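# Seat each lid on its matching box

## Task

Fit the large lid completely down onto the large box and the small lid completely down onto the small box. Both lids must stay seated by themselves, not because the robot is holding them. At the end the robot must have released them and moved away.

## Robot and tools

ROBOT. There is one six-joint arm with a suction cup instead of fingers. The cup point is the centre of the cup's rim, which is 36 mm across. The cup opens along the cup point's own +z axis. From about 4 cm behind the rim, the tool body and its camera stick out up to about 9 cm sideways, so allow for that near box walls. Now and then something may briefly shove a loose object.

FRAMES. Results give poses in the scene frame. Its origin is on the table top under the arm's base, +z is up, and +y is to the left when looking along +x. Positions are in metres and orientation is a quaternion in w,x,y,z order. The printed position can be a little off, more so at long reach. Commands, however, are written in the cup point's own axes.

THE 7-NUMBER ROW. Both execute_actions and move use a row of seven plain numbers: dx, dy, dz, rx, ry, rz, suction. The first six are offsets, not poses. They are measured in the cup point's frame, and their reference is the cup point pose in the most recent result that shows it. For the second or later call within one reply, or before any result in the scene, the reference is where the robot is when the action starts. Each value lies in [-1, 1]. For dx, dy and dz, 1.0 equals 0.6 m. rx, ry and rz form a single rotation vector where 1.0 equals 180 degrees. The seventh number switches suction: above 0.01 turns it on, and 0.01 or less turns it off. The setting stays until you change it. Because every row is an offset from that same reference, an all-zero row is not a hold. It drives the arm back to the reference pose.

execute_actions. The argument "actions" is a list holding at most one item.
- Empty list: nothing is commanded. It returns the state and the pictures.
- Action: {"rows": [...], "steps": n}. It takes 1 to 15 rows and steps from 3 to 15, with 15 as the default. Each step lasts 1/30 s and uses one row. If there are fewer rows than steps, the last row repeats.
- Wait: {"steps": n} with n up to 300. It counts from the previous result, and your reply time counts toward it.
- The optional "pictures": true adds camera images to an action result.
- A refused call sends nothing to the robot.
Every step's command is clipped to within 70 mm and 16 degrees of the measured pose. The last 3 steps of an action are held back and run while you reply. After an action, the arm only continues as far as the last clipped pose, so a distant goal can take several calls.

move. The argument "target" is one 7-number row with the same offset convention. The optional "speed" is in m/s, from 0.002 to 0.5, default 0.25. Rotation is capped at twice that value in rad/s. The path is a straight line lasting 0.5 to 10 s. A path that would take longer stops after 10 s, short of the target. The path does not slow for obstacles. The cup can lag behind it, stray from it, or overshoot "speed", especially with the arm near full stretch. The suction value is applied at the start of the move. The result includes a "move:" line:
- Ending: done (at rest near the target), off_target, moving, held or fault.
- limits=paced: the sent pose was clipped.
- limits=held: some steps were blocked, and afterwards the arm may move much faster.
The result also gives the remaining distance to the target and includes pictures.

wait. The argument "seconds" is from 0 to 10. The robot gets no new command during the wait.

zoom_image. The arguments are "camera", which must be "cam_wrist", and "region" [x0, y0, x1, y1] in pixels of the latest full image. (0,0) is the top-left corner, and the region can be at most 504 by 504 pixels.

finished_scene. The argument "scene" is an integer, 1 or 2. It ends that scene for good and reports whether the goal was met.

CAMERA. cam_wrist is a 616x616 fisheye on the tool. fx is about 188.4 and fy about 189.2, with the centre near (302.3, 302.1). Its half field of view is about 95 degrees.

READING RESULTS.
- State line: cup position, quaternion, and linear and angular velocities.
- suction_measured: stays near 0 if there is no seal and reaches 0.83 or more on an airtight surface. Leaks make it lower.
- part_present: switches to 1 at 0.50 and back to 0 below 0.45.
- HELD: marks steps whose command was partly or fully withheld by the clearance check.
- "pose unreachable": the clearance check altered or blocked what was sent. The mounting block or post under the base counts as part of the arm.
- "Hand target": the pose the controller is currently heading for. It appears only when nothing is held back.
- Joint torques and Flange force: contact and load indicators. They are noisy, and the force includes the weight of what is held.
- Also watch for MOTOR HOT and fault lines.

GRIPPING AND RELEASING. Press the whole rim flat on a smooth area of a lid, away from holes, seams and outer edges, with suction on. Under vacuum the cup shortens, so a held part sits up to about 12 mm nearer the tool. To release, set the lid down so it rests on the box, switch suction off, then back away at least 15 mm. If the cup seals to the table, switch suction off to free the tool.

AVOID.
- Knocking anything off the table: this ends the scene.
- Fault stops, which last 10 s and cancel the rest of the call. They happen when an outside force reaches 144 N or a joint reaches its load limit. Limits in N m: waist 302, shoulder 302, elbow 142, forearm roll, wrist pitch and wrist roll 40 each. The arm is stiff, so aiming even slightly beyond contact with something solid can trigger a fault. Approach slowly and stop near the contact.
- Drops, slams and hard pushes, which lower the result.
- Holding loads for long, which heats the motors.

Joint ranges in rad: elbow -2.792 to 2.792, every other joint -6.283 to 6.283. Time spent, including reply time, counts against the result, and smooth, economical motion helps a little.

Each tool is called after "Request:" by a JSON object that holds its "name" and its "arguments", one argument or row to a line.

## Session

Request:
{"name": "execute_actions", "arguments": {
  "actions": []
}}

Request:
{"name": "zoom_image", "arguments": {
  "camera": "cam_wrist",
  "region": [140, 60, 480, 340]
}}

Scene clock: 0.00 s of 6200.00 s.
end_effector_position=(+0.6447, -0.0172, +0.4533) suction_measured=0.00 part_present=0 end_effector_quat_wxyz=(+0.007, +0.014, +1.000, +0.002) end_effector_velocity=(-0.001, -0.000, +0.001) end_effector_angular_velocity=(-0.001, -0.000, -0.001)
Joint positions: [-0.055  0.168  1.62   0.002  1.355 -0.052]
Joint velocities: [-0.    -0.001 -0.    -0.001  0.001  0.001]
Joint torques (N m, as the joint torque sensors report them, + toward a larger angle): no reading
Flange force (N, the push that the arm receives, along the end effector's own x y z axes): no reading
Hand target: +0.645, -0.017, +0.453; +0.007, +0.014, +1.000, +0.002

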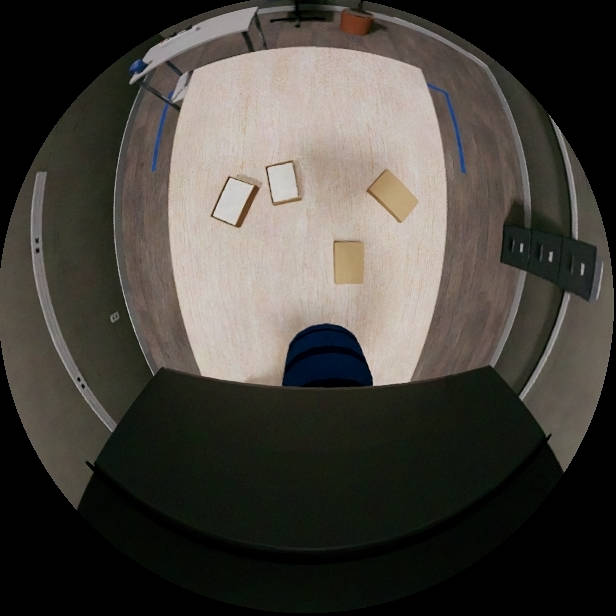

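Region (140, 60, 480, 340) of cam_wrist's 616x616 image, scaled by 1.482, with more detail than that image has; it fills the top 415 rows of this view, and the rest is white.

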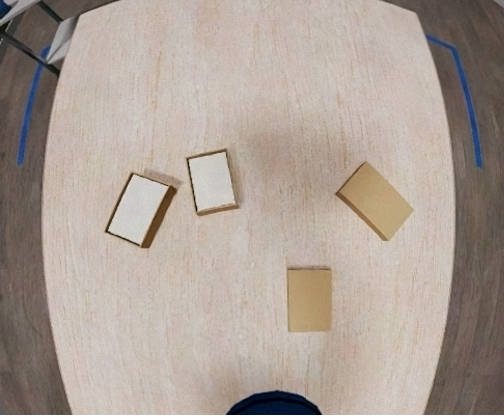

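Request:
{"name": "move", "arguments": {
  "target": [0.158, -0.12, 0.54, 0, 0, 0, 0],
  "speed": 0.3
}}

Scene clock: 1.83 s of 6200.00 s.
end_effector_position=(+0.5529, -0.0861, +0.1277) suction_measured=0.00 part_present=0 end_effector_quat_wxyz=(+0.007, +0.014, +1.000, +0.002) end_effector_velocity=(+0.000, +0.001, -0.001) end_effector_angular_velocity=(+0.001, -0.000, +0.001)
Joint positions: [-0.192  0.316  2.111  0.002  0.715 -0.19 ]
Joint velocities: [ 0.002  0.002  0.     0.002 -0.002 -0.   ]
Joint torques (N m, as the joint torque sensors report them, + toward a larger angle): [ -0.22 -55.98 -28.29   2.57   0.35   0.27]
Flange force (N, the push that the arm receives, along the end effector's own x y z axes): [4.6 0.5 -0.9]
Hand target: +0.553, -0.086, +0.128; +0.007, +0.014, +1.000, +0.002
Off the commanded pose: 0.001 m, 0 deg.
Kept back: nothing.
move: done

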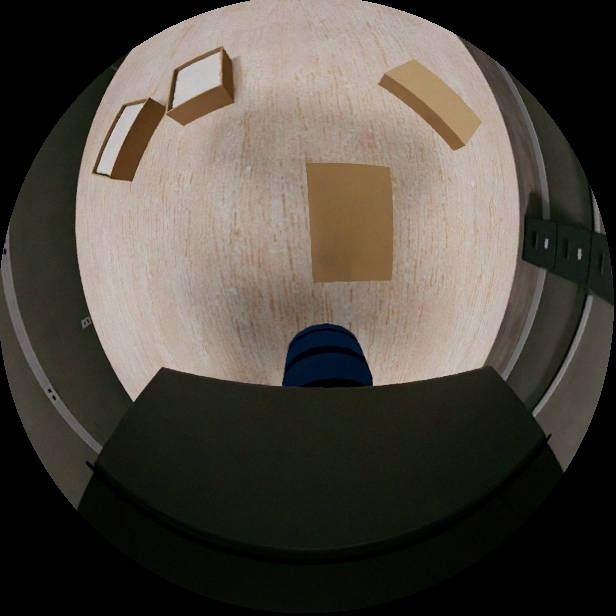

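Request:
{"name": "move", "arguments": {
  "target": [-0.122, -0.047, 0.115, 0, 0, -0.01, 0],
  "speed": 0.12
}}

Scene clock: 3.30 s of 6200.00 s.
end_effector_position=(+0.6264, -0.1161, +0.0597) suction_measured=0.00 part_present=0 end_effector_quat_wxyz=(+0.007, -0.002, +1.000, +0.002) end_effector_velocity=(+0.000, +0.000, -0.000) end_effector_angular_velocity=(+0.001, +0.000, -0.001)
Joint positions: [-0.214  0.502  1.991  0.002  0.649 -0.243]
Joint velocities: [ 0.     0.001 -0.001  0.001 -0.     0.001]
Joint torques (N m, as the joint torque sensors report them, + toward a larger angle): [  0.36 -73.71 -25.5    2.45   0.4    0.26]
Flange force (N, the push that the arm receives, along the end effector's own x y z axes): [1.0 -0.6 2.1]
Hand target: +0.626, -0.116, +0.060; +0.007, -0.002, +1.000, +0.002
Off the commanded pose: 0.000 m, 0 deg.
Kept back: nothing.
move: done

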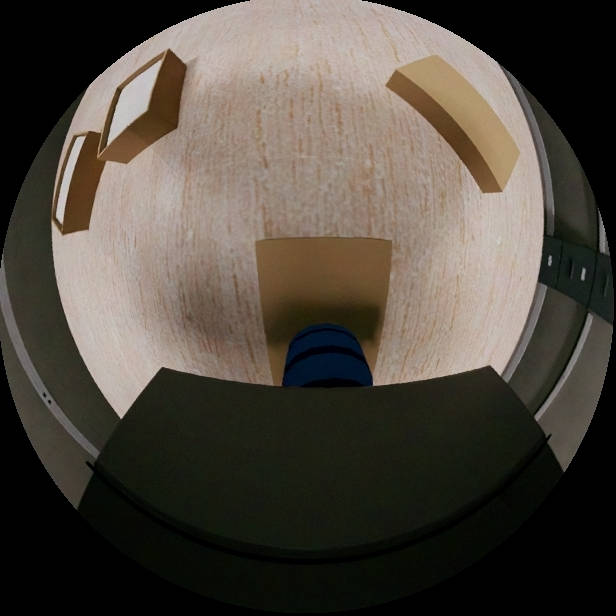

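Good. Descend to grip.

Request:
{"name": "move", "arguments": {
  "target": [0, 0.002, 0.062, 0, 0, 0, 1],
  "speed": 0.025
}}

Request:
{"name": "wait", "arguments": {
  "seconds": 0.3
}}

Scene clock: 5.27 s of 6200.00 s.
end_effector_position=(+0.6269, -0.1148, +0.0225) suction_measured=0.88 part_present=1 end_effector_quat_wxyz=(+0.007, -0.002, +1.000, +0.002) end_effector_velocity=(-0.000, +0.001, -0.001) end_effector_angular_velocity=(+0.000, +0.001, +0.002)
Joint positions: [-0.212  0.555  2.001  0.002  0.586 -0.241]
Joint velocities: [ 0.001  0.002  0.     0.    -0.001 -0.001]
Joint torques (N m, as the joint torque sensors report them, + toward a larger angle): [  0.54 -75.98 -24.25   2.17   0.52   0.22]
Flange force (N, the push that the arm receives, along the end effector's own x y z axes): [2.9 -0.5 2.8]
Hand target: +0.627, -0.115, +0.023; +0.007, -0.002, +1.000, +0.002
Off the commanded pose: 0.000 m, 0 deg.
Kept back: nothing.
move: done

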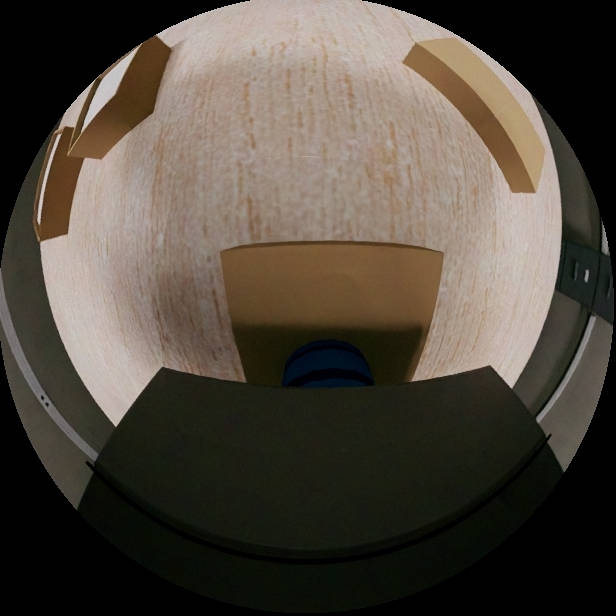

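Scene clock: 5.57 s of 6200.00 s.
end_effector_position=(+0.6269, -0.1148, +0.0225) suction_measured=0.94 part_present=1 end_effector_quat_wxyz=(+0.007, -0.002, +1.000, +0.002) end_effector_velocity=(+0.000, -0.001, -0.001) end_effector_angular_velocity=(-0.000, -0.001, -0.000)
Joint positions: [-0.212  0.555  2.001  0.002  0.586 -0.241]
Joint velocities: [-0.001  0.001  0.     0.    -0.002 -0.001]
Joint torques (N m, as the joint torque sensors report them, + toward a larger angle): [  0.62 -75.31 -23.69   2.17   0.5    0.16]
Flange force (N, the push that the arm receives, along the end effector's own x y z axes): [2.6 -0.8 1.2]
Hand target: +0.627, -0.115, +0.023; +0.007, -0.002, +1.000, +0.002
Off the commanded pose: 0.000 m, 0 deg.
Kept back: nothing.
Steps of this call (steps 1 to 9: nothing new was sent). Readings (end_effector_position | what the end effector reports):
1: (+0.6269, -0.1148, +0.0225) | suction_measured=0.90 part_present=1
2: (+0.6269, -0.1148, +0.0225) | suction_measured=0.91 part_present=1
4: (+0.6269, -0.1148, +0.0225) | suction_measured=0.93 part_present=1
8: (+0.6269, -0.1148, +0.0225) | suction_measured=0.94 part_present=1
9: the state above

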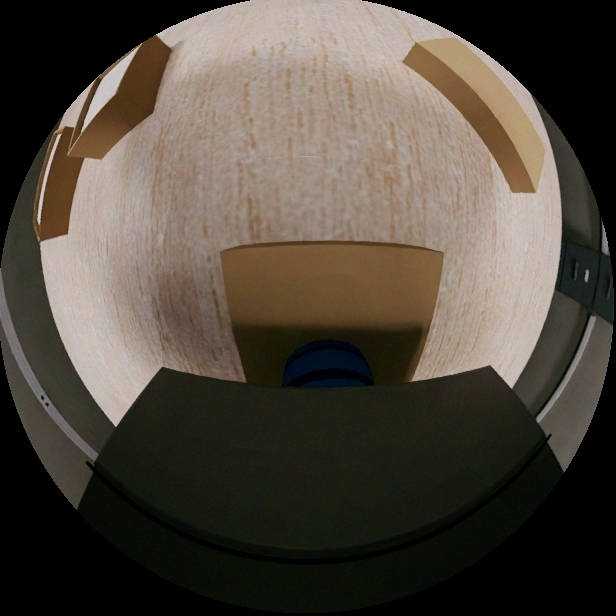

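Request:
{"name": "move", "arguments": {
  "target": [0, 0, -0.1, 0, 0, 0, 1],
  "speed": 0.1
}}

Request:
{"name": "move", "arguments": {
  "target": [-0.27, 0.3, -0.11, 0, 0, -0.055, 1],
  "speed": 0.2
}}

Scene clock: 6.73 s of 6200.00 s.
end_effector_position=(+0.6260, -0.1149, +0.0825) suction_measured=0.94 part_present=1 end_effector_quat_wxyz=(+0.007, -0.002, +1.000, +0.002) end_effector_velocity=(-0.001, +0.000, -0.000) end_effector_angular_velocity=(+0.000, +0.002, +0.000)
Joint positions: [-0.212  0.47   1.984  0.002  0.688 -0.241]
Joint velocities: [ 0.     0.     0.    -0.     0.002  0.   ]
Joint torques (N m, as the joint torque sensors report them, + toward a larger angle): [  0.41 -69.73 -27.53   2.6    0.59   0.29]
Flange force (N, the push that the arm receives, along the end effector's own x y z axes): [5.0 -0.3 0.3]
Hand target: +0.626, -0.115, +0.083; +0.007, -0.002, +1.000, +0.002
Off the commanded pose: 0.000 m, 0 deg.
Kept back: nothing.
move: done

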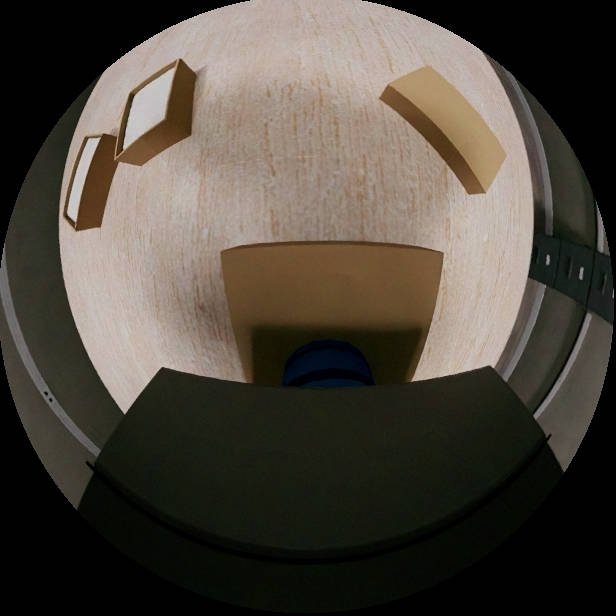

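Scene clock: 8.40 s of 6200.00 s.
end_effector_position=(+0.7858, +0.0660, +0.1512) suction_measured=0.94 part_present=1 end_effector_quat_wxyz=(+0.007, -0.088, +0.996, +0.001) end_effector_velocity=(+0.000, +0.000, -0.001) end_effector_angular_velocity=(-0.000, +0.001, +0.001)
Joint positions: [ 0.064  0.579  1.628  0.002  0.935 -0.138]
Joint velocities: [ 0.     0.001 -0.001 -0.     0.    -0.   ]
Joint torques (N m, as the joint torque sensors report them, + toward a larger angle): [  1.1  -88.71 -34.22   3.14   0.57   0.2 ]
Flange force (N, the push that the arm receives, along the end effector's own x y z axes): [2.1 -1.9 3.4]
Hand target: +0.786, +0.066, +0.151; +0.007, -0.088, +0.996, +0.001
Off the commanded pose: 0.001 m, 0 deg.
Kept back: nothing.
move: done

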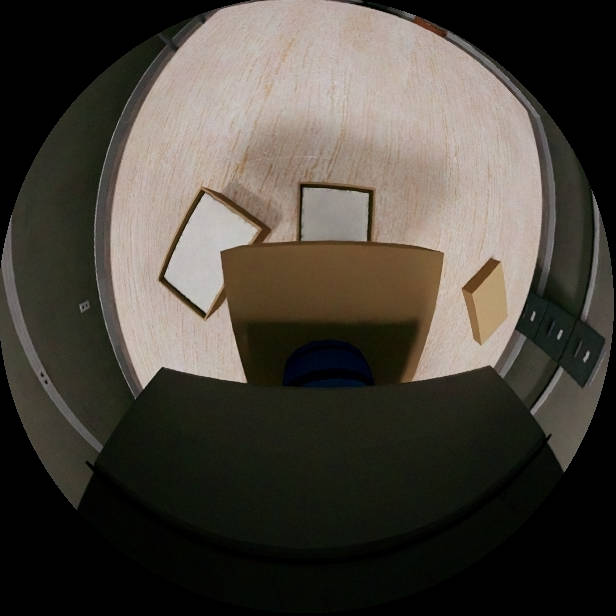

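Request:
{"name": "move", "arguments": {
  "target": [-0.033, -0.02, 0.1, 0, 0, 0.008, 1],
  "speed": 0.08
}}

Request:
{"name": "zoom_image", "arguments": {
  "camera": "cam_wrist",
  "region": [170, 120, 480, 280]
}}

Scene clock: 9.77 s of 6200.00 s.
end_effector_position=(+0.8083, +0.0578, +0.0916) suction_measured=0.94 part_present=1 end_effector_quat_wxyz=(+0.007, -0.076, +0.997, +0.001) end_effector_velocity=(-0.000, -0.000, -0.002) end_effector_angular_velocity=(+0.001, +0.001, -0.002)
Joint positions: [ 0.053  0.665  1.607  0.002  0.87  -0.124]
Joint velocities: [-0.001  0.002 -0.     0.001 -0.001 -0.   ]
Joint torques (N m, as the joint torque sensors report them, + toward a larger angle): [  0.12 -92.89 -32.22   2.99   0.37   0.23]
Flange force (N, the push that the arm receives, along the end effector's own x y z axes): [3.0 -0.6 0.8]
Hand target: +0.808, +0.058, +0.092; +0.007, -0.076, +0.997, +0.001
Off the commanded pose: 0.000 m, 0 deg.
Kept back: nothing.
move: done

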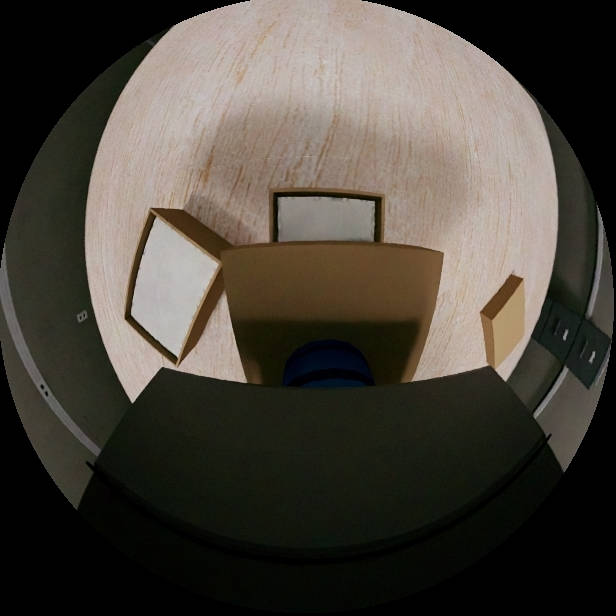

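Region (170, 120, 480, 280) of cam_wrist's 616x616 image, scaled by 1.626, with more detail than that image has; it fills the top 260 rows of this view, and the rest is white.

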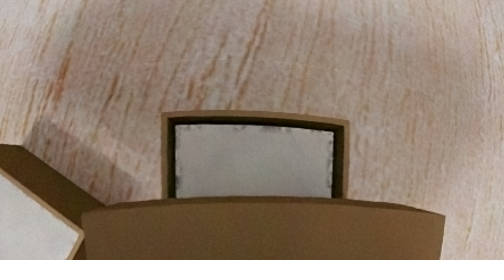

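Request:
{"name": "move", "arguments": {
  "target": [-0.061, 0, 0.055, 0, 0, 0.008, 1],
  "speed": 0.04
}}

Request:
{"name": "move", "arguments": {
  "target": [0, 0, 0.0085, 0, 0, 0, 1],
  "speed": 0.005
}}

Scene clock: 11.50 s of 6200.00 s.
end_effector_position=(+0.8450, +0.0635, +0.0591) suction_measured=0.94 part_present=1 end_effector_quat_wxyz=(+0.007, -0.063, +0.998, +0.001) end_effector_velocity=(+0.000, +0.001, +0.001) end_effector_angular_velocity=(-0.000, -0.000, +0.001)
Joint positions: [ 0.058  0.745  1.53   0.002  0.867 -0.093]
Joint velocities: [ 0.001 -0.001 -0.001 -0.001  0.001  0.001]
Joint torques (N m, as the joint torque sensors report them, + toward a larger angle): [  -0.41 -102.04  -32.41    3.05    0.45    0.13]
Flange force (N, the push that the arm receives, along the end effector's own x y z axes): [0.6 -0.1 3.1]
Hand target: +0.845, +0.064, +0.059; +0.007, -0.063, +0.998, +0.001
Off the commanded pose: 0.000 m, 0 deg.
Kept back: nothing.
move: done

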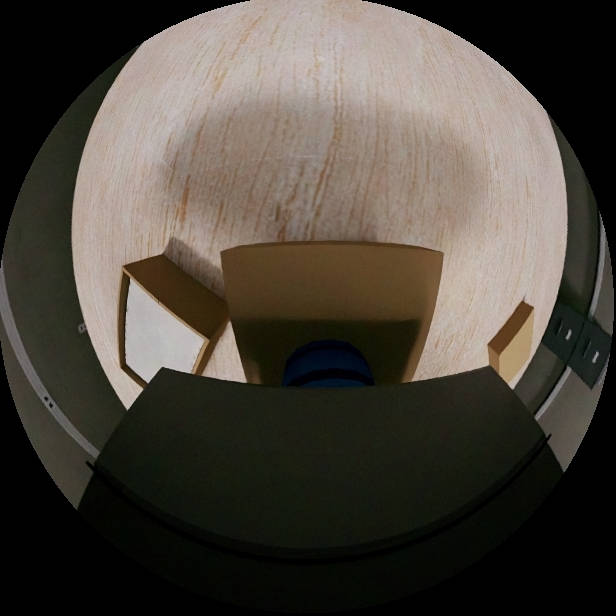

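Scene clock: 12.73 s of 6200.00 s.
end_effector_position=(+0.8450, +0.0635, +0.0540) suction_measured=0.94 part_present=1 end_effector_quat_wxyz=(+0.007, -0.063, +0.998, +0.001) end_effector_velocity=(+0.001, +0.000, +0.000) end_effector_angular_velocity=(+0.000, -0.004, -0.001)
Joint positions: [ 0.058  0.75   1.532  0.002  0.86  -0.093]
Joint velocities: [ 0.    -0.     0.     0.    -0.004  0.   ]
Joint torques (N m, as the joint torque sensors report them, + toward a larger angle): [   0.31 -100.57  -32.08    2.85    0.37    0.28]
Flange force (N, the push that the arm receives, along the end effector's own x y z axes): [1.9 -1.0 1.9]
Hand target: +0.845, +0.064, +0.054; +0.007, -0.063, +0.998, +0.001
Off the commanded pose: 0.000 m, 0 deg.
Kept back: nothing.
move: done

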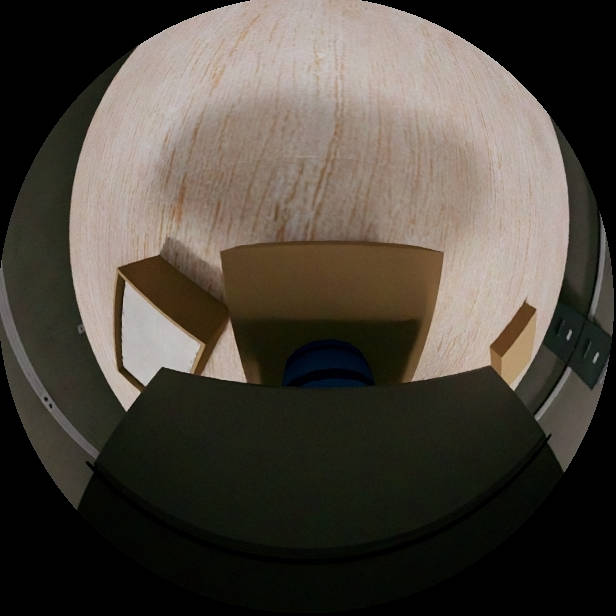

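Request:
{"name": "move", "arguments": {
  "target": [0, 0, 0.002, 0, 0, 0, 1],
  "speed": 0.004
}}

Request:
{"name": "move", "arguments": {
  "target": [0, 0, 0.002, 0, 0, 0, 1],
  "speed": 0.004
}}

Scene clock: 13.67 s of 6200.00 s.
end_effector_position=(+0.8450, +0.0635, +0.0528) suction_measured=0.94 part_present=1 end_effector_quat_wxyz=(+0.007, -0.063, +0.998, +0.001) end_effector_velocity=(+0.000, -0.001, +0.001) end_effector_angular_velocity=(-0.001, -0.001, -0.001)
Joint positions: [ 0.058  0.751  1.532  0.002  0.859 -0.093]
Joint velocities: [-0.001 -0.001  0.    -0.001 -0.     0.001]
Joint torques (N m, as the joint torque sensors report them, + toward a larger angle): [   0.24 -101.33  -32.39    2.97    0.48    0.18]
Flange force (N, the push that the arm receives, along the end effector's own x y z axes): [2.3 -0.9 2.3]
Hand target: +0.845, +0.064, +0.053; +0.007, -0.063, +0.998, +0.001
Off the commanded pose: 0.000 m, 0 deg.
Kept back: nothing.
move: done

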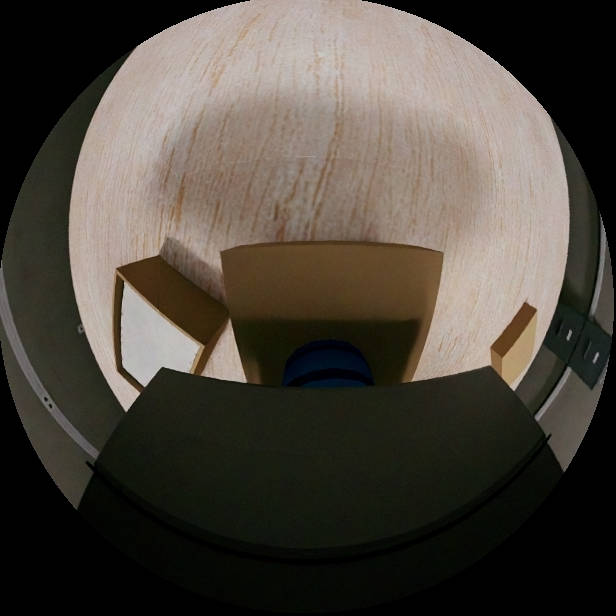

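Scene clock: 14.37 s of 6200.00 s.
end_effector_position=(+0.8451, +0.0635, +0.0516) suction_measured=0.94 part_present=1 end_effector_quat_wxyz=(+0.007, -0.063, +0.998, +0.001) end_effector_velocity=(+0.000, +0.000, +0.001) end_effector_angular_velocity=(+0.000, -0.002, +0.001)
Joint positions: [ 0.058  0.753  1.532  0.002  0.857 -0.093]
Joint velocities: [ 0.    -0.001 -0.     0.    -0.001 -0.001]
Joint torques (N m, as the joint torque sensors report them, + toward a larger angle): [   0.81 -100.76  -32.53    2.86    0.43    0.26]
Flange force (N, the push that the arm receives, along the end effector's own x y z axes): [3.6 -1.5 1.4]
Hand target: +0.845, +0.064, +0.052; +0.007, -0.063, +0.998, +0.001
Off the commanded pose: 0.000 m, 0 deg.
Kept back: nothing.
move: done

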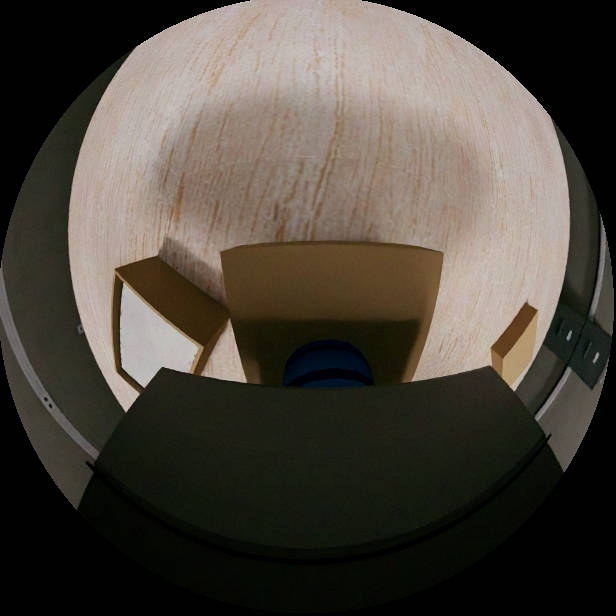

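Request:
{"name": "move", "arguments": {
  "target": [0, 0, 0.003, 0, 0, 0, 1],
  "speed": 0.004
}}

Request:
{"name": "move", "arguments": {
  "target": [0, 0, 0.003, 0, 0, 0, 1],
  "speed": 0.004
}}

Scene clock: 15.30 s of 6200.00 s.
end_effector_position=(+0.8451, +0.0635, +0.0498) suction_measured=0.94 part_present=1 end_effector_quat_wxyz=(+0.007, -0.063, +0.998, +0.001) end_effector_velocity=(+0.000, -0.001, -0.001) end_effector_angular_velocity=(+0.001, -0.000, -0.001)
Joint positions: [ 0.058  0.755  1.533  0.002  0.855 -0.093]
Joint velocities: [-0.001  0.001 -0.     0.001 -0.001 -0.001]
Joint torques (N m, as the joint torque sensors report them, + toward a larger angle): [   1.4  -100.33  -31.93    3.09    0.5     0.22]
Flange force (N, the push that the arm receives, along the end effector's own x y z axes): [2.8 -2.5 1.3]
Hand target: +0.845, +0.064, +0.050; +0.007, -0.063, +0.998, +0.001
Off the commanded pose: 0.000 m, 0 deg.
Kept back: nothing.
move: done

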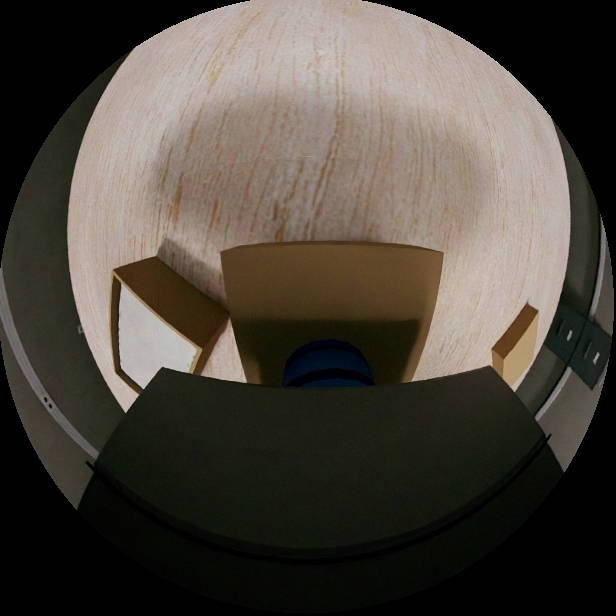

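Scene clock: 16.00 s of 6200.00 s.
end_effector_position=(+0.8451, +0.0635, +0.0480) suction_measured=0.94 part_present=1 end_effector_quat_wxyz=(+0.007, -0.063, +0.998, +0.001) end_effector_velocity=(-0.000, -0.001, +0.000) end_effector_angular_velocity=(+0.000, +0.000, -0.001)
Joint positions: [ 0.058  0.756  1.533  0.002  0.852 -0.093]
Joint velocities: [-0.001 -0.     0.     0.    -0.    -0.   ]
Joint torques (N m, as the joint torque sensors report them, + toward a larger angle): [  -0.51 -100.3   -32.15    3.05    0.36    0.08]
Flange force (N, the push that the arm receives, along the end effector's own x y z axes): [3.4 -0.2 0.8]
Hand target: +0.845, +0.064, +0.048; +0.007, -0.063, +0.998, +0.001
Off the commanded pose: 0.000 m, 0 deg.
Kept back: nothing.
move: done

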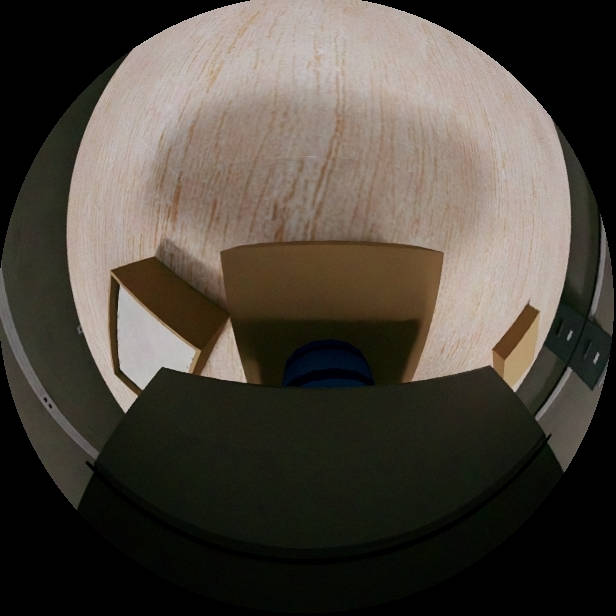

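Request:
{"name": "move", "arguments": {
  "target": [0, 0, 0.013, 0, 0, 0, 1],
  "speed": 0.01
}}

Request:
{"name": "move", "arguments": {
  "target": [0, 0, 0, 0, 0, 0, 0]
}}

Request:
{"name": "move", "arguments": {
  "target": [0, 0, -0.2, 0, 0, 0, 0],
  "speed": 0.1
}}

Scene clock: 17.23 s of 6200.00 s.
end_effector_position=(+0.8452, +0.0635, +0.0402) suction_measured=0.94 part_present=1 end_effector_quat_wxyz=(+0.007, -0.063, +0.998, +0.001) end_effector_velocity=(-0.000, -0.001, -0.002) end_effector_angular_velocity=(-0.000, +0.002, -0.001)
Joint positions: [ 0.058  0.765  1.535  0.002  0.842 -0.093]
Joint velocities: [-0.001  0.002  0.     0.    -0.001 -0.   ]
Joint torques (N m, as the joint torque sensors report them, + toward a larger angle): [  -0.42 -101.19  -31.72    2.85    0.57    0.3 ]
Flange force (N, the push that the arm receives, along the end effector's own x y z axes): [2.3 -0.5 2.3]
Hand target: +0.845, +0.064, +0.040; +0.007, -0.063, +0.998, +0.001
Off the commanded pose: 0.000 m, 0 deg.
Kept back: nothing.
move: done

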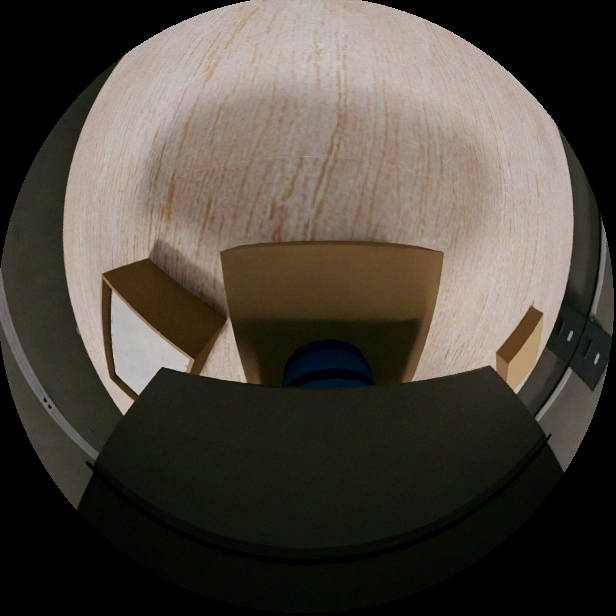

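Scene clock: 17.73 s of 6200.00 s.
end_effector_position=(+0.8452, +0.0635, +0.0402) suction_measured=0.00 part_present=0 end_effector_quat_wxyz=(+0.007, -0.063, +0.998, +0.001) end_effector_velocity=(-0.001, -0.001, -0.002) end_effector_angular_velocity=(-0.000, +0.003, -0.002)
Joint positions: [ 0.058  0.765  1.535  0.002  0.842 -0.093]
Joint velocities: [-0.001  0.002 -0.    -0.     0.001  0.001]
Joint torques (N m, as the joint torque sensors report them, + toward a larger angle): [ -0.43 -94.34 -28.75   2.87   0.46   0.1 ]
Flange force (N, the push that the arm receives, along the end effector's own x y z axes): [3.4 0.2 -6.1]
Hand target: +0.845, +0.064, +0.040; +0.007, -0.063, +0.998, +0.001
Off the commanded pose: 0.000 m, 0 deg.
Kept back: nothing.
move: done

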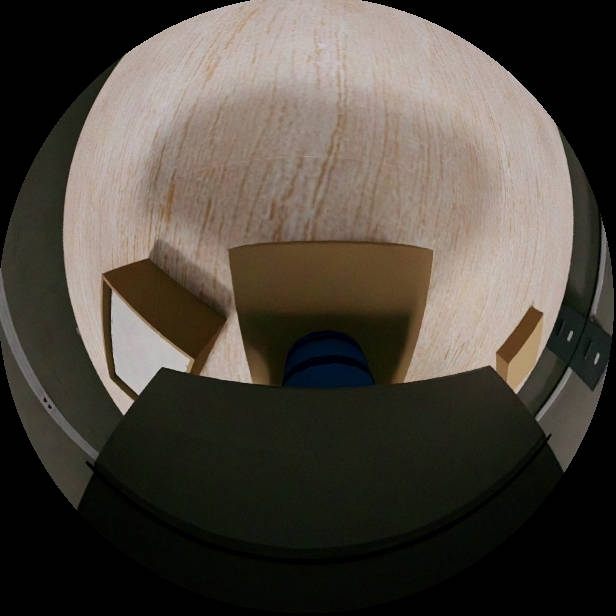

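Scene clock: 19.27 s of 6200.00 s.
end_effector_position=(+0.8434, +0.0633, +0.1602) suction_measured=0.00 part_present=0 end_effector_quat_wxyz=(+0.007, -0.063, +0.998, +0.001) end_effector_velocity=(-0.001, +0.001, +0.001) end_effector_angular_velocity=(+0.000, +0.001, +0.001)
Joint positions: [ 0.058  0.648  1.488  0.002  1.006 -0.093]
Joint velocities: [ 0.001 -0.001 -0.     0.     0.003  0.   ]
Joint torques (N m, as the joint torque sensors report them, + toward a larger angle): [  0.54 -95.62 -35.61   3.4    0.51   0.31]
Flange force (N, the push that the arm receives, along the end effector's own x y z axes): [2.8 -1.0 1.9]
Hand target: +0.843, +0.063, +0.160; +0.007, -0.063, +0.998, +0.001
Off the commanded pose: 0.000 m, 0 deg.
Kept back: nothing.
move: done

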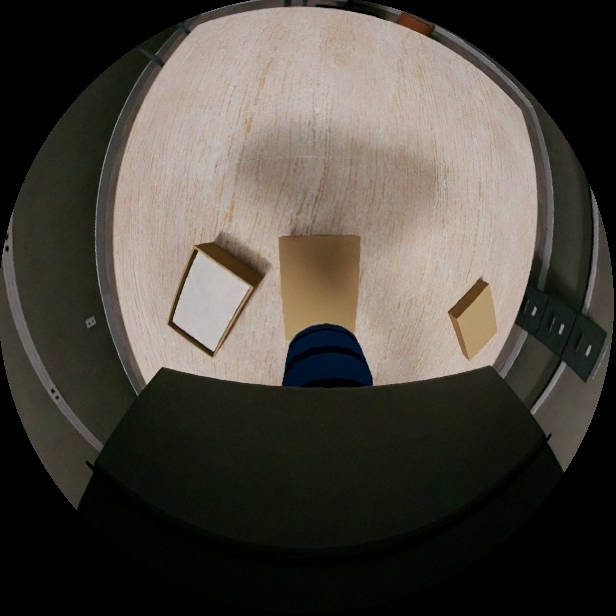

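Request:
{"name": "move", "arguments": {
  "target": [0.219, -0.565, 0.05, 0, 0, -0.21, 0],
  "speed": 0.3
}}

Scene clock: 21.17 s of 6200.00 s.
end_effector_position=(+0.7571, -0.2897, +0.1281) suction_measured=0.00 part_present=0 end_effector_quat_wxyz=(+0.008, -0.383, +0.924, -0.001) end_effector_velocity=(+0.000, -0.000, +0.000) end_effector_angular_velocity=(+0.001, -0.001, +0.001)
Joint positions: [-0.384  0.628  1.589  0.002  0.925 -1.195]
Joint velocities: [-0.    -0.    -0.     0.002  0.    -0.003]
Joint torques (N m, as the joint torque sensors report them, + toward a larger angle): [ -0.86 -91.5  -33.79   3.3    0.38  -0.01]
Flange force (N, the push that the arm receives, along the end effector's own x y z axes): [-0.3 3.7 1.3]
Hand target: +0.757, -0.290, +0.128; +0.008, -0.383, +0.924, -0.001
Off the commanded pose: 0.001 m, 0 deg.
Kept back: nothing.
move: done

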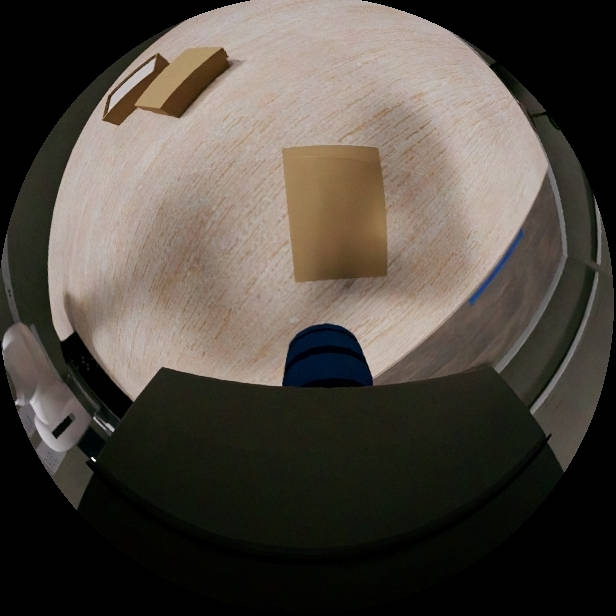

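Request:
{"name": "move", "arguments": {
  "target": [-0.138, -0.023, 0.105, 0, 0, -0.022, 0],
  "speed": 0.12
}}

Scene clock: 22.60 s of 6200.00 s.
end_effector_position=(+0.8262, -0.2406, +0.0663) suction_measured=0.00 part_present=0 end_effector_quat_wxyz=(+0.008, -0.415, +0.910, -0.001) end_effector_velocity=(-0.000, -0.000, -0.000) end_effector_angular_velocity=(-0.001, +0.001, +0.002)
Joint positions: [-0.3    0.753  1.495  0.002  0.894 -1.18 ]
Joint velocities: [-0.     0.001 -0.    -0.001  0.    -0.001]
Joint torques (N m, as the joint torque sensors report them, + toward a larger angle): [   0.73 -100.    -33.28    3.1     0.53    0.27]
Flange force (N, the push that the arm receives, along the end effector's own x y z axes): [2.9 4.3 0.8]
Hand target: +0.826, -0.241, +0.066; +0.008, -0.415, +0.910, -0.001
Off the commanded pose: 0.000 m, 0 deg.
Kept back: nothing.
move: done

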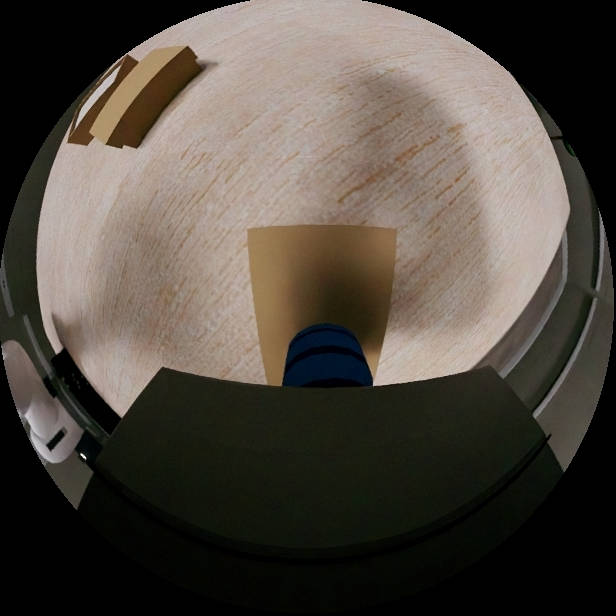

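Request:
{"name": "move", "arguments": {
  "target": [0, 0, 0.066, 0, 0, 0, 1],
  "speed": 0.025
}}

Request:
{"name": "wait", "arguments": {
  "seconds": 0.3
}}

Scene clock: 24.67 s of 6200.00 s.
end_effector_position=(+0.8268, -0.2405, +0.0267) suction_measured=0.85 part_present=1 end_effector_quat_wxyz=(+0.008, -0.415, +0.910, -0.001) end_effector_velocity=(+0.000, +0.001, +0.001) end_effector_angular_velocity=(-0.001, -0.001, +0.000)
Joint positions: [-0.3    0.794  1.505  0.002  0.843 -1.18 ]
Joint velocities: [ 0.001 -0.001  0.    -0.    -0.     0.001]
Joint torques (N m, as the joint torque sensors report them, + toward a larger angle): [   1.83 -103.31  -31.76    3.04    0.43    0.26]
Flange force (N, the push that the arm receives, along the end effector's own x y z axes): [2.9 2.1 0.8]
Hand target: +0.827, -0.240, +0.027; +0.008, -0.415, +0.910, -0.001
Off the commanded pose: 0.000 m, 0 deg.
Kept back: nothing.
move: done

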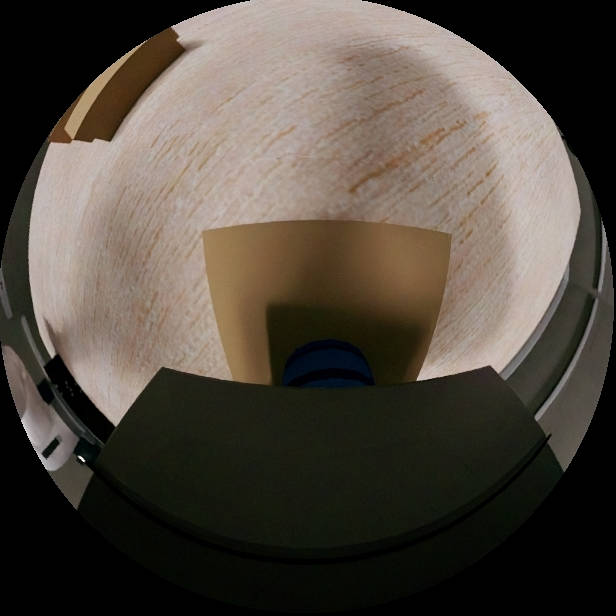

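Scene clock: 24.97 s of 6200.00 s.
end_effector_position=(+0.8268, -0.2405, +0.0267) suction_measured=0.94 part_present=1 end_effector_quat_wxyz=(+0.008, -0.415, +0.910, -0.001) end_effector_velocity=(+0.000, -0.000, -0.001) end_effector_angular_velocity=(-0.000, -0.000, -0.001)
Joint positions: [-0.3    0.794  1.505  0.002  0.843 -1.18 ]
Joint velocities: [ 0.     0.001  0.    -0.    -0.001  0.001]
Joint torques (N m, as the joint torque sensors report them, + toward a larger angle): [   0.51 -103.56  -31.76    2.88    0.5     0.19]
Flange force (N, the push that the arm receives, along the end effector's own x y z axes): [1.7 2.0 1.9]
Hand target: +0.827, -0.240, +0.027; +0.008, -0.415, +0.910, -0.001
Off the commanded pose: 0.000 m, 0 deg.
Kept back: nothing.
Steps of this call (steps 1 to 9: nothing new was sent). Readings (end_effector_position | what the end effector reports):
1: (+0.8268, -0.2405, +0.0267) | suction_measured=0.89 part_present=1
2: (+0.8268, -0.2405, +0.0267) | suction_measured=0.90 part_present=1
4: (+0.8268, -0.2405, +0.0267) | suction_measured=0.93 part_present=1
8: (+0.8268, -0.2405, +0.0267) | suction_measured=0.94 part_present=1
9: the state above

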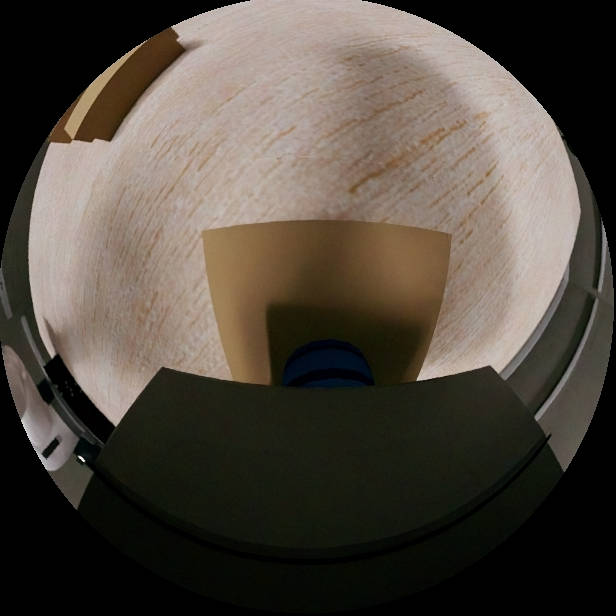

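Request:
{"name": "move", "arguments": {
  "target": [0, 0, -0.1, 0, 0, 0, 1],
  "speed": 0.1
}}

Request:
{"name": "move", "arguments": {
  "target": [-0.488, 0.645, -0.125, 0, 0, 0.411, 1],
  "speed": 0.2
}}

Scene clock: 26.13 s of 6200.00 s.
end_effector_position=(+0.8259, -0.2406, +0.0866) suction_measured=0.94 part_present=1 end_effector_quat_wxyz=(+0.008, -0.415, +0.910, -0.001) end_effector_velocity=(-0.000, -0.001, +0.000) end_effector_angular_velocity=(-0.000, +0.001, -0.000)
Joint positions: [-0.3    0.733  1.489  0.002  0.921 -1.18 ]
Joint velocities: [-0.001 -0.    -0.    -0.001  0.001 -0.   ]
Joint torques (N m, as the joint torque sensors report them, + toward a larger angle): [   0.62 -100.24  -33.87    3.17    0.46    0.18]
Flange force (N, the push that the arm receives, along the end effector's own x y z axes): [2.0 2.2 2.6]
Hand target: +0.826, -0.241, +0.087; +0.008, -0.415, +0.910, -0.001
Off the commanded pose: 0.000 m, 0 deg.
Kept back: nothing.
move: done

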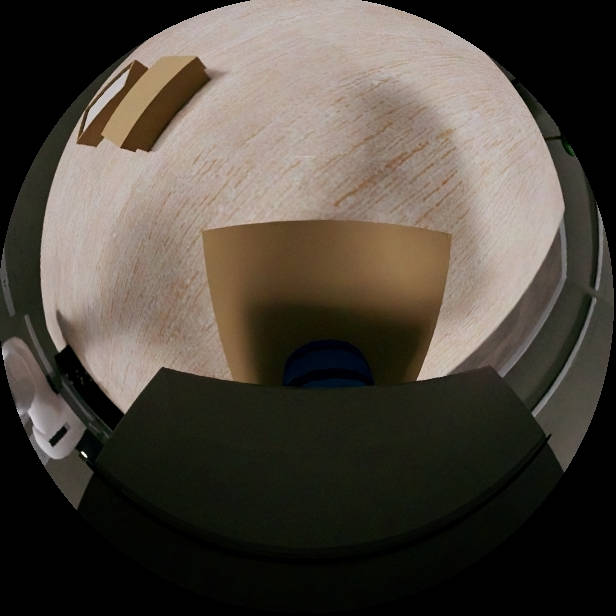

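Scene clock: 29.77 s of 6200.00 s.
end_effector_position=(+0.7238, +0.2340, +0.1615) suction_measured=0.94 part_present=1 end_effector_quat_wxyz=(+0.007, +0.216, +0.976, +0.003) end_effector_velocity=(-0.000, +0.001, -0.001) end_effector_angular_velocity=(-0.001, +0.002, -0.001)
Joint positions: [0.291 0.532 1.685 0.002 0.925 0.702]
Joint velocities: [ 0.001  0.002 -0.    -0.     0.001  0.002]
Joint torques (N m, as the joint torque sensors report them, + toward a larger angle): [  0.74 -83.93 -33.78   3.14   0.51   0.55]
Flange force (N, the push that the arm receives, along the end effector's own x y z axes): [-0.6 -3.1 2.9]
Hand target: +0.724, +0.234, +0.161; +0.007, +0.216, +0.976, +0.003
Off the commanded pose: 0.001 m, 0 deg.
Kept back: nothing.
move: done

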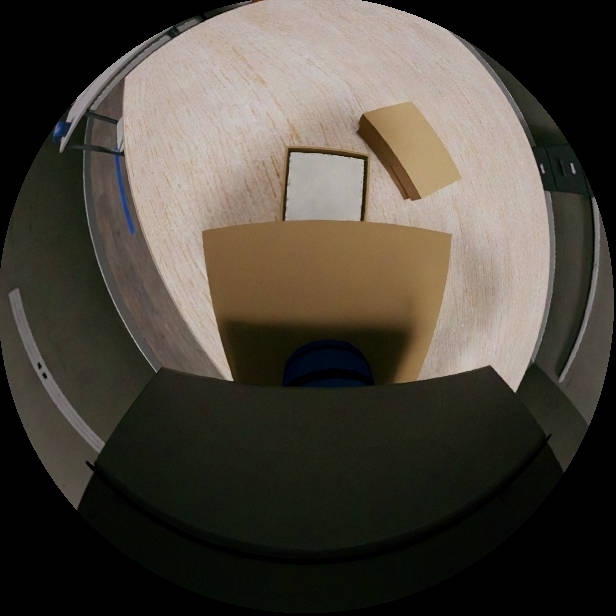

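Request:
{"name": "move", "arguments": {
  "target": [-0.092, 0.002, 0.1, 0, 0, 0.022, 1],
  "speed": 0.08
}}

Request:
{"name": "zoom_image", "arguments": {
  "camera": "cam_wrist",
  "region": [170, 120, 480, 280]
}}

Scene clock: 31.33 s of 6200.00 s.
end_effector_position=(+0.7753, +0.2120, +0.1022) suction_measured=0.94 part_present=1 end_effector_quat_wxyz=(+0.007, +0.250, +0.968, +0.004) end_effector_velocity=(-0.000, -0.000, -0.002) end_effector_angular_velocity=(-0.001, +0.001, +0.000)
Joint positions: [0.248 0.646 1.618 0.002 0.877 0.728]
Joint velocities: [ 0.     0.002 -0.    -0.001 -0.     0.   ]
Joint torques (N m, as the joint torque sensors report them, + toward a larger angle): [ -0.74 -93.84 -32.95   2.92   0.39   0.2 ]
Flange force (N, the push that the arm receives, along the end effector's own x y z axes): [1.4 -0.9 2.8]
Hand target: +0.775, +0.212, +0.102; +0.007, +0.250, +0.968, +0.004
Off the commanded pose: 0.000 m, 0 deg.
Kept back: nothing.
move: done

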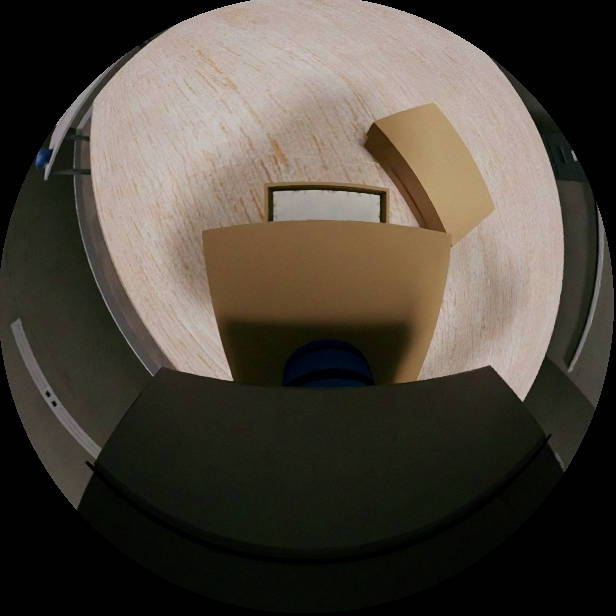

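Region (170, 120, 480, 280) of cam_wrist's 616x616 image, scaled by 1.626, with more detail than that image has; it fills the top 260 rows of this view, and the rest is white.

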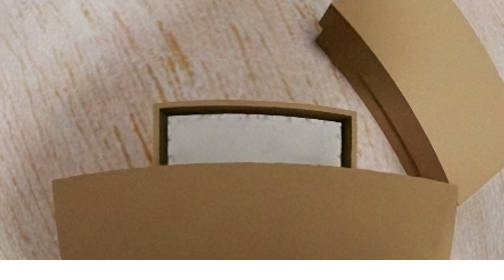

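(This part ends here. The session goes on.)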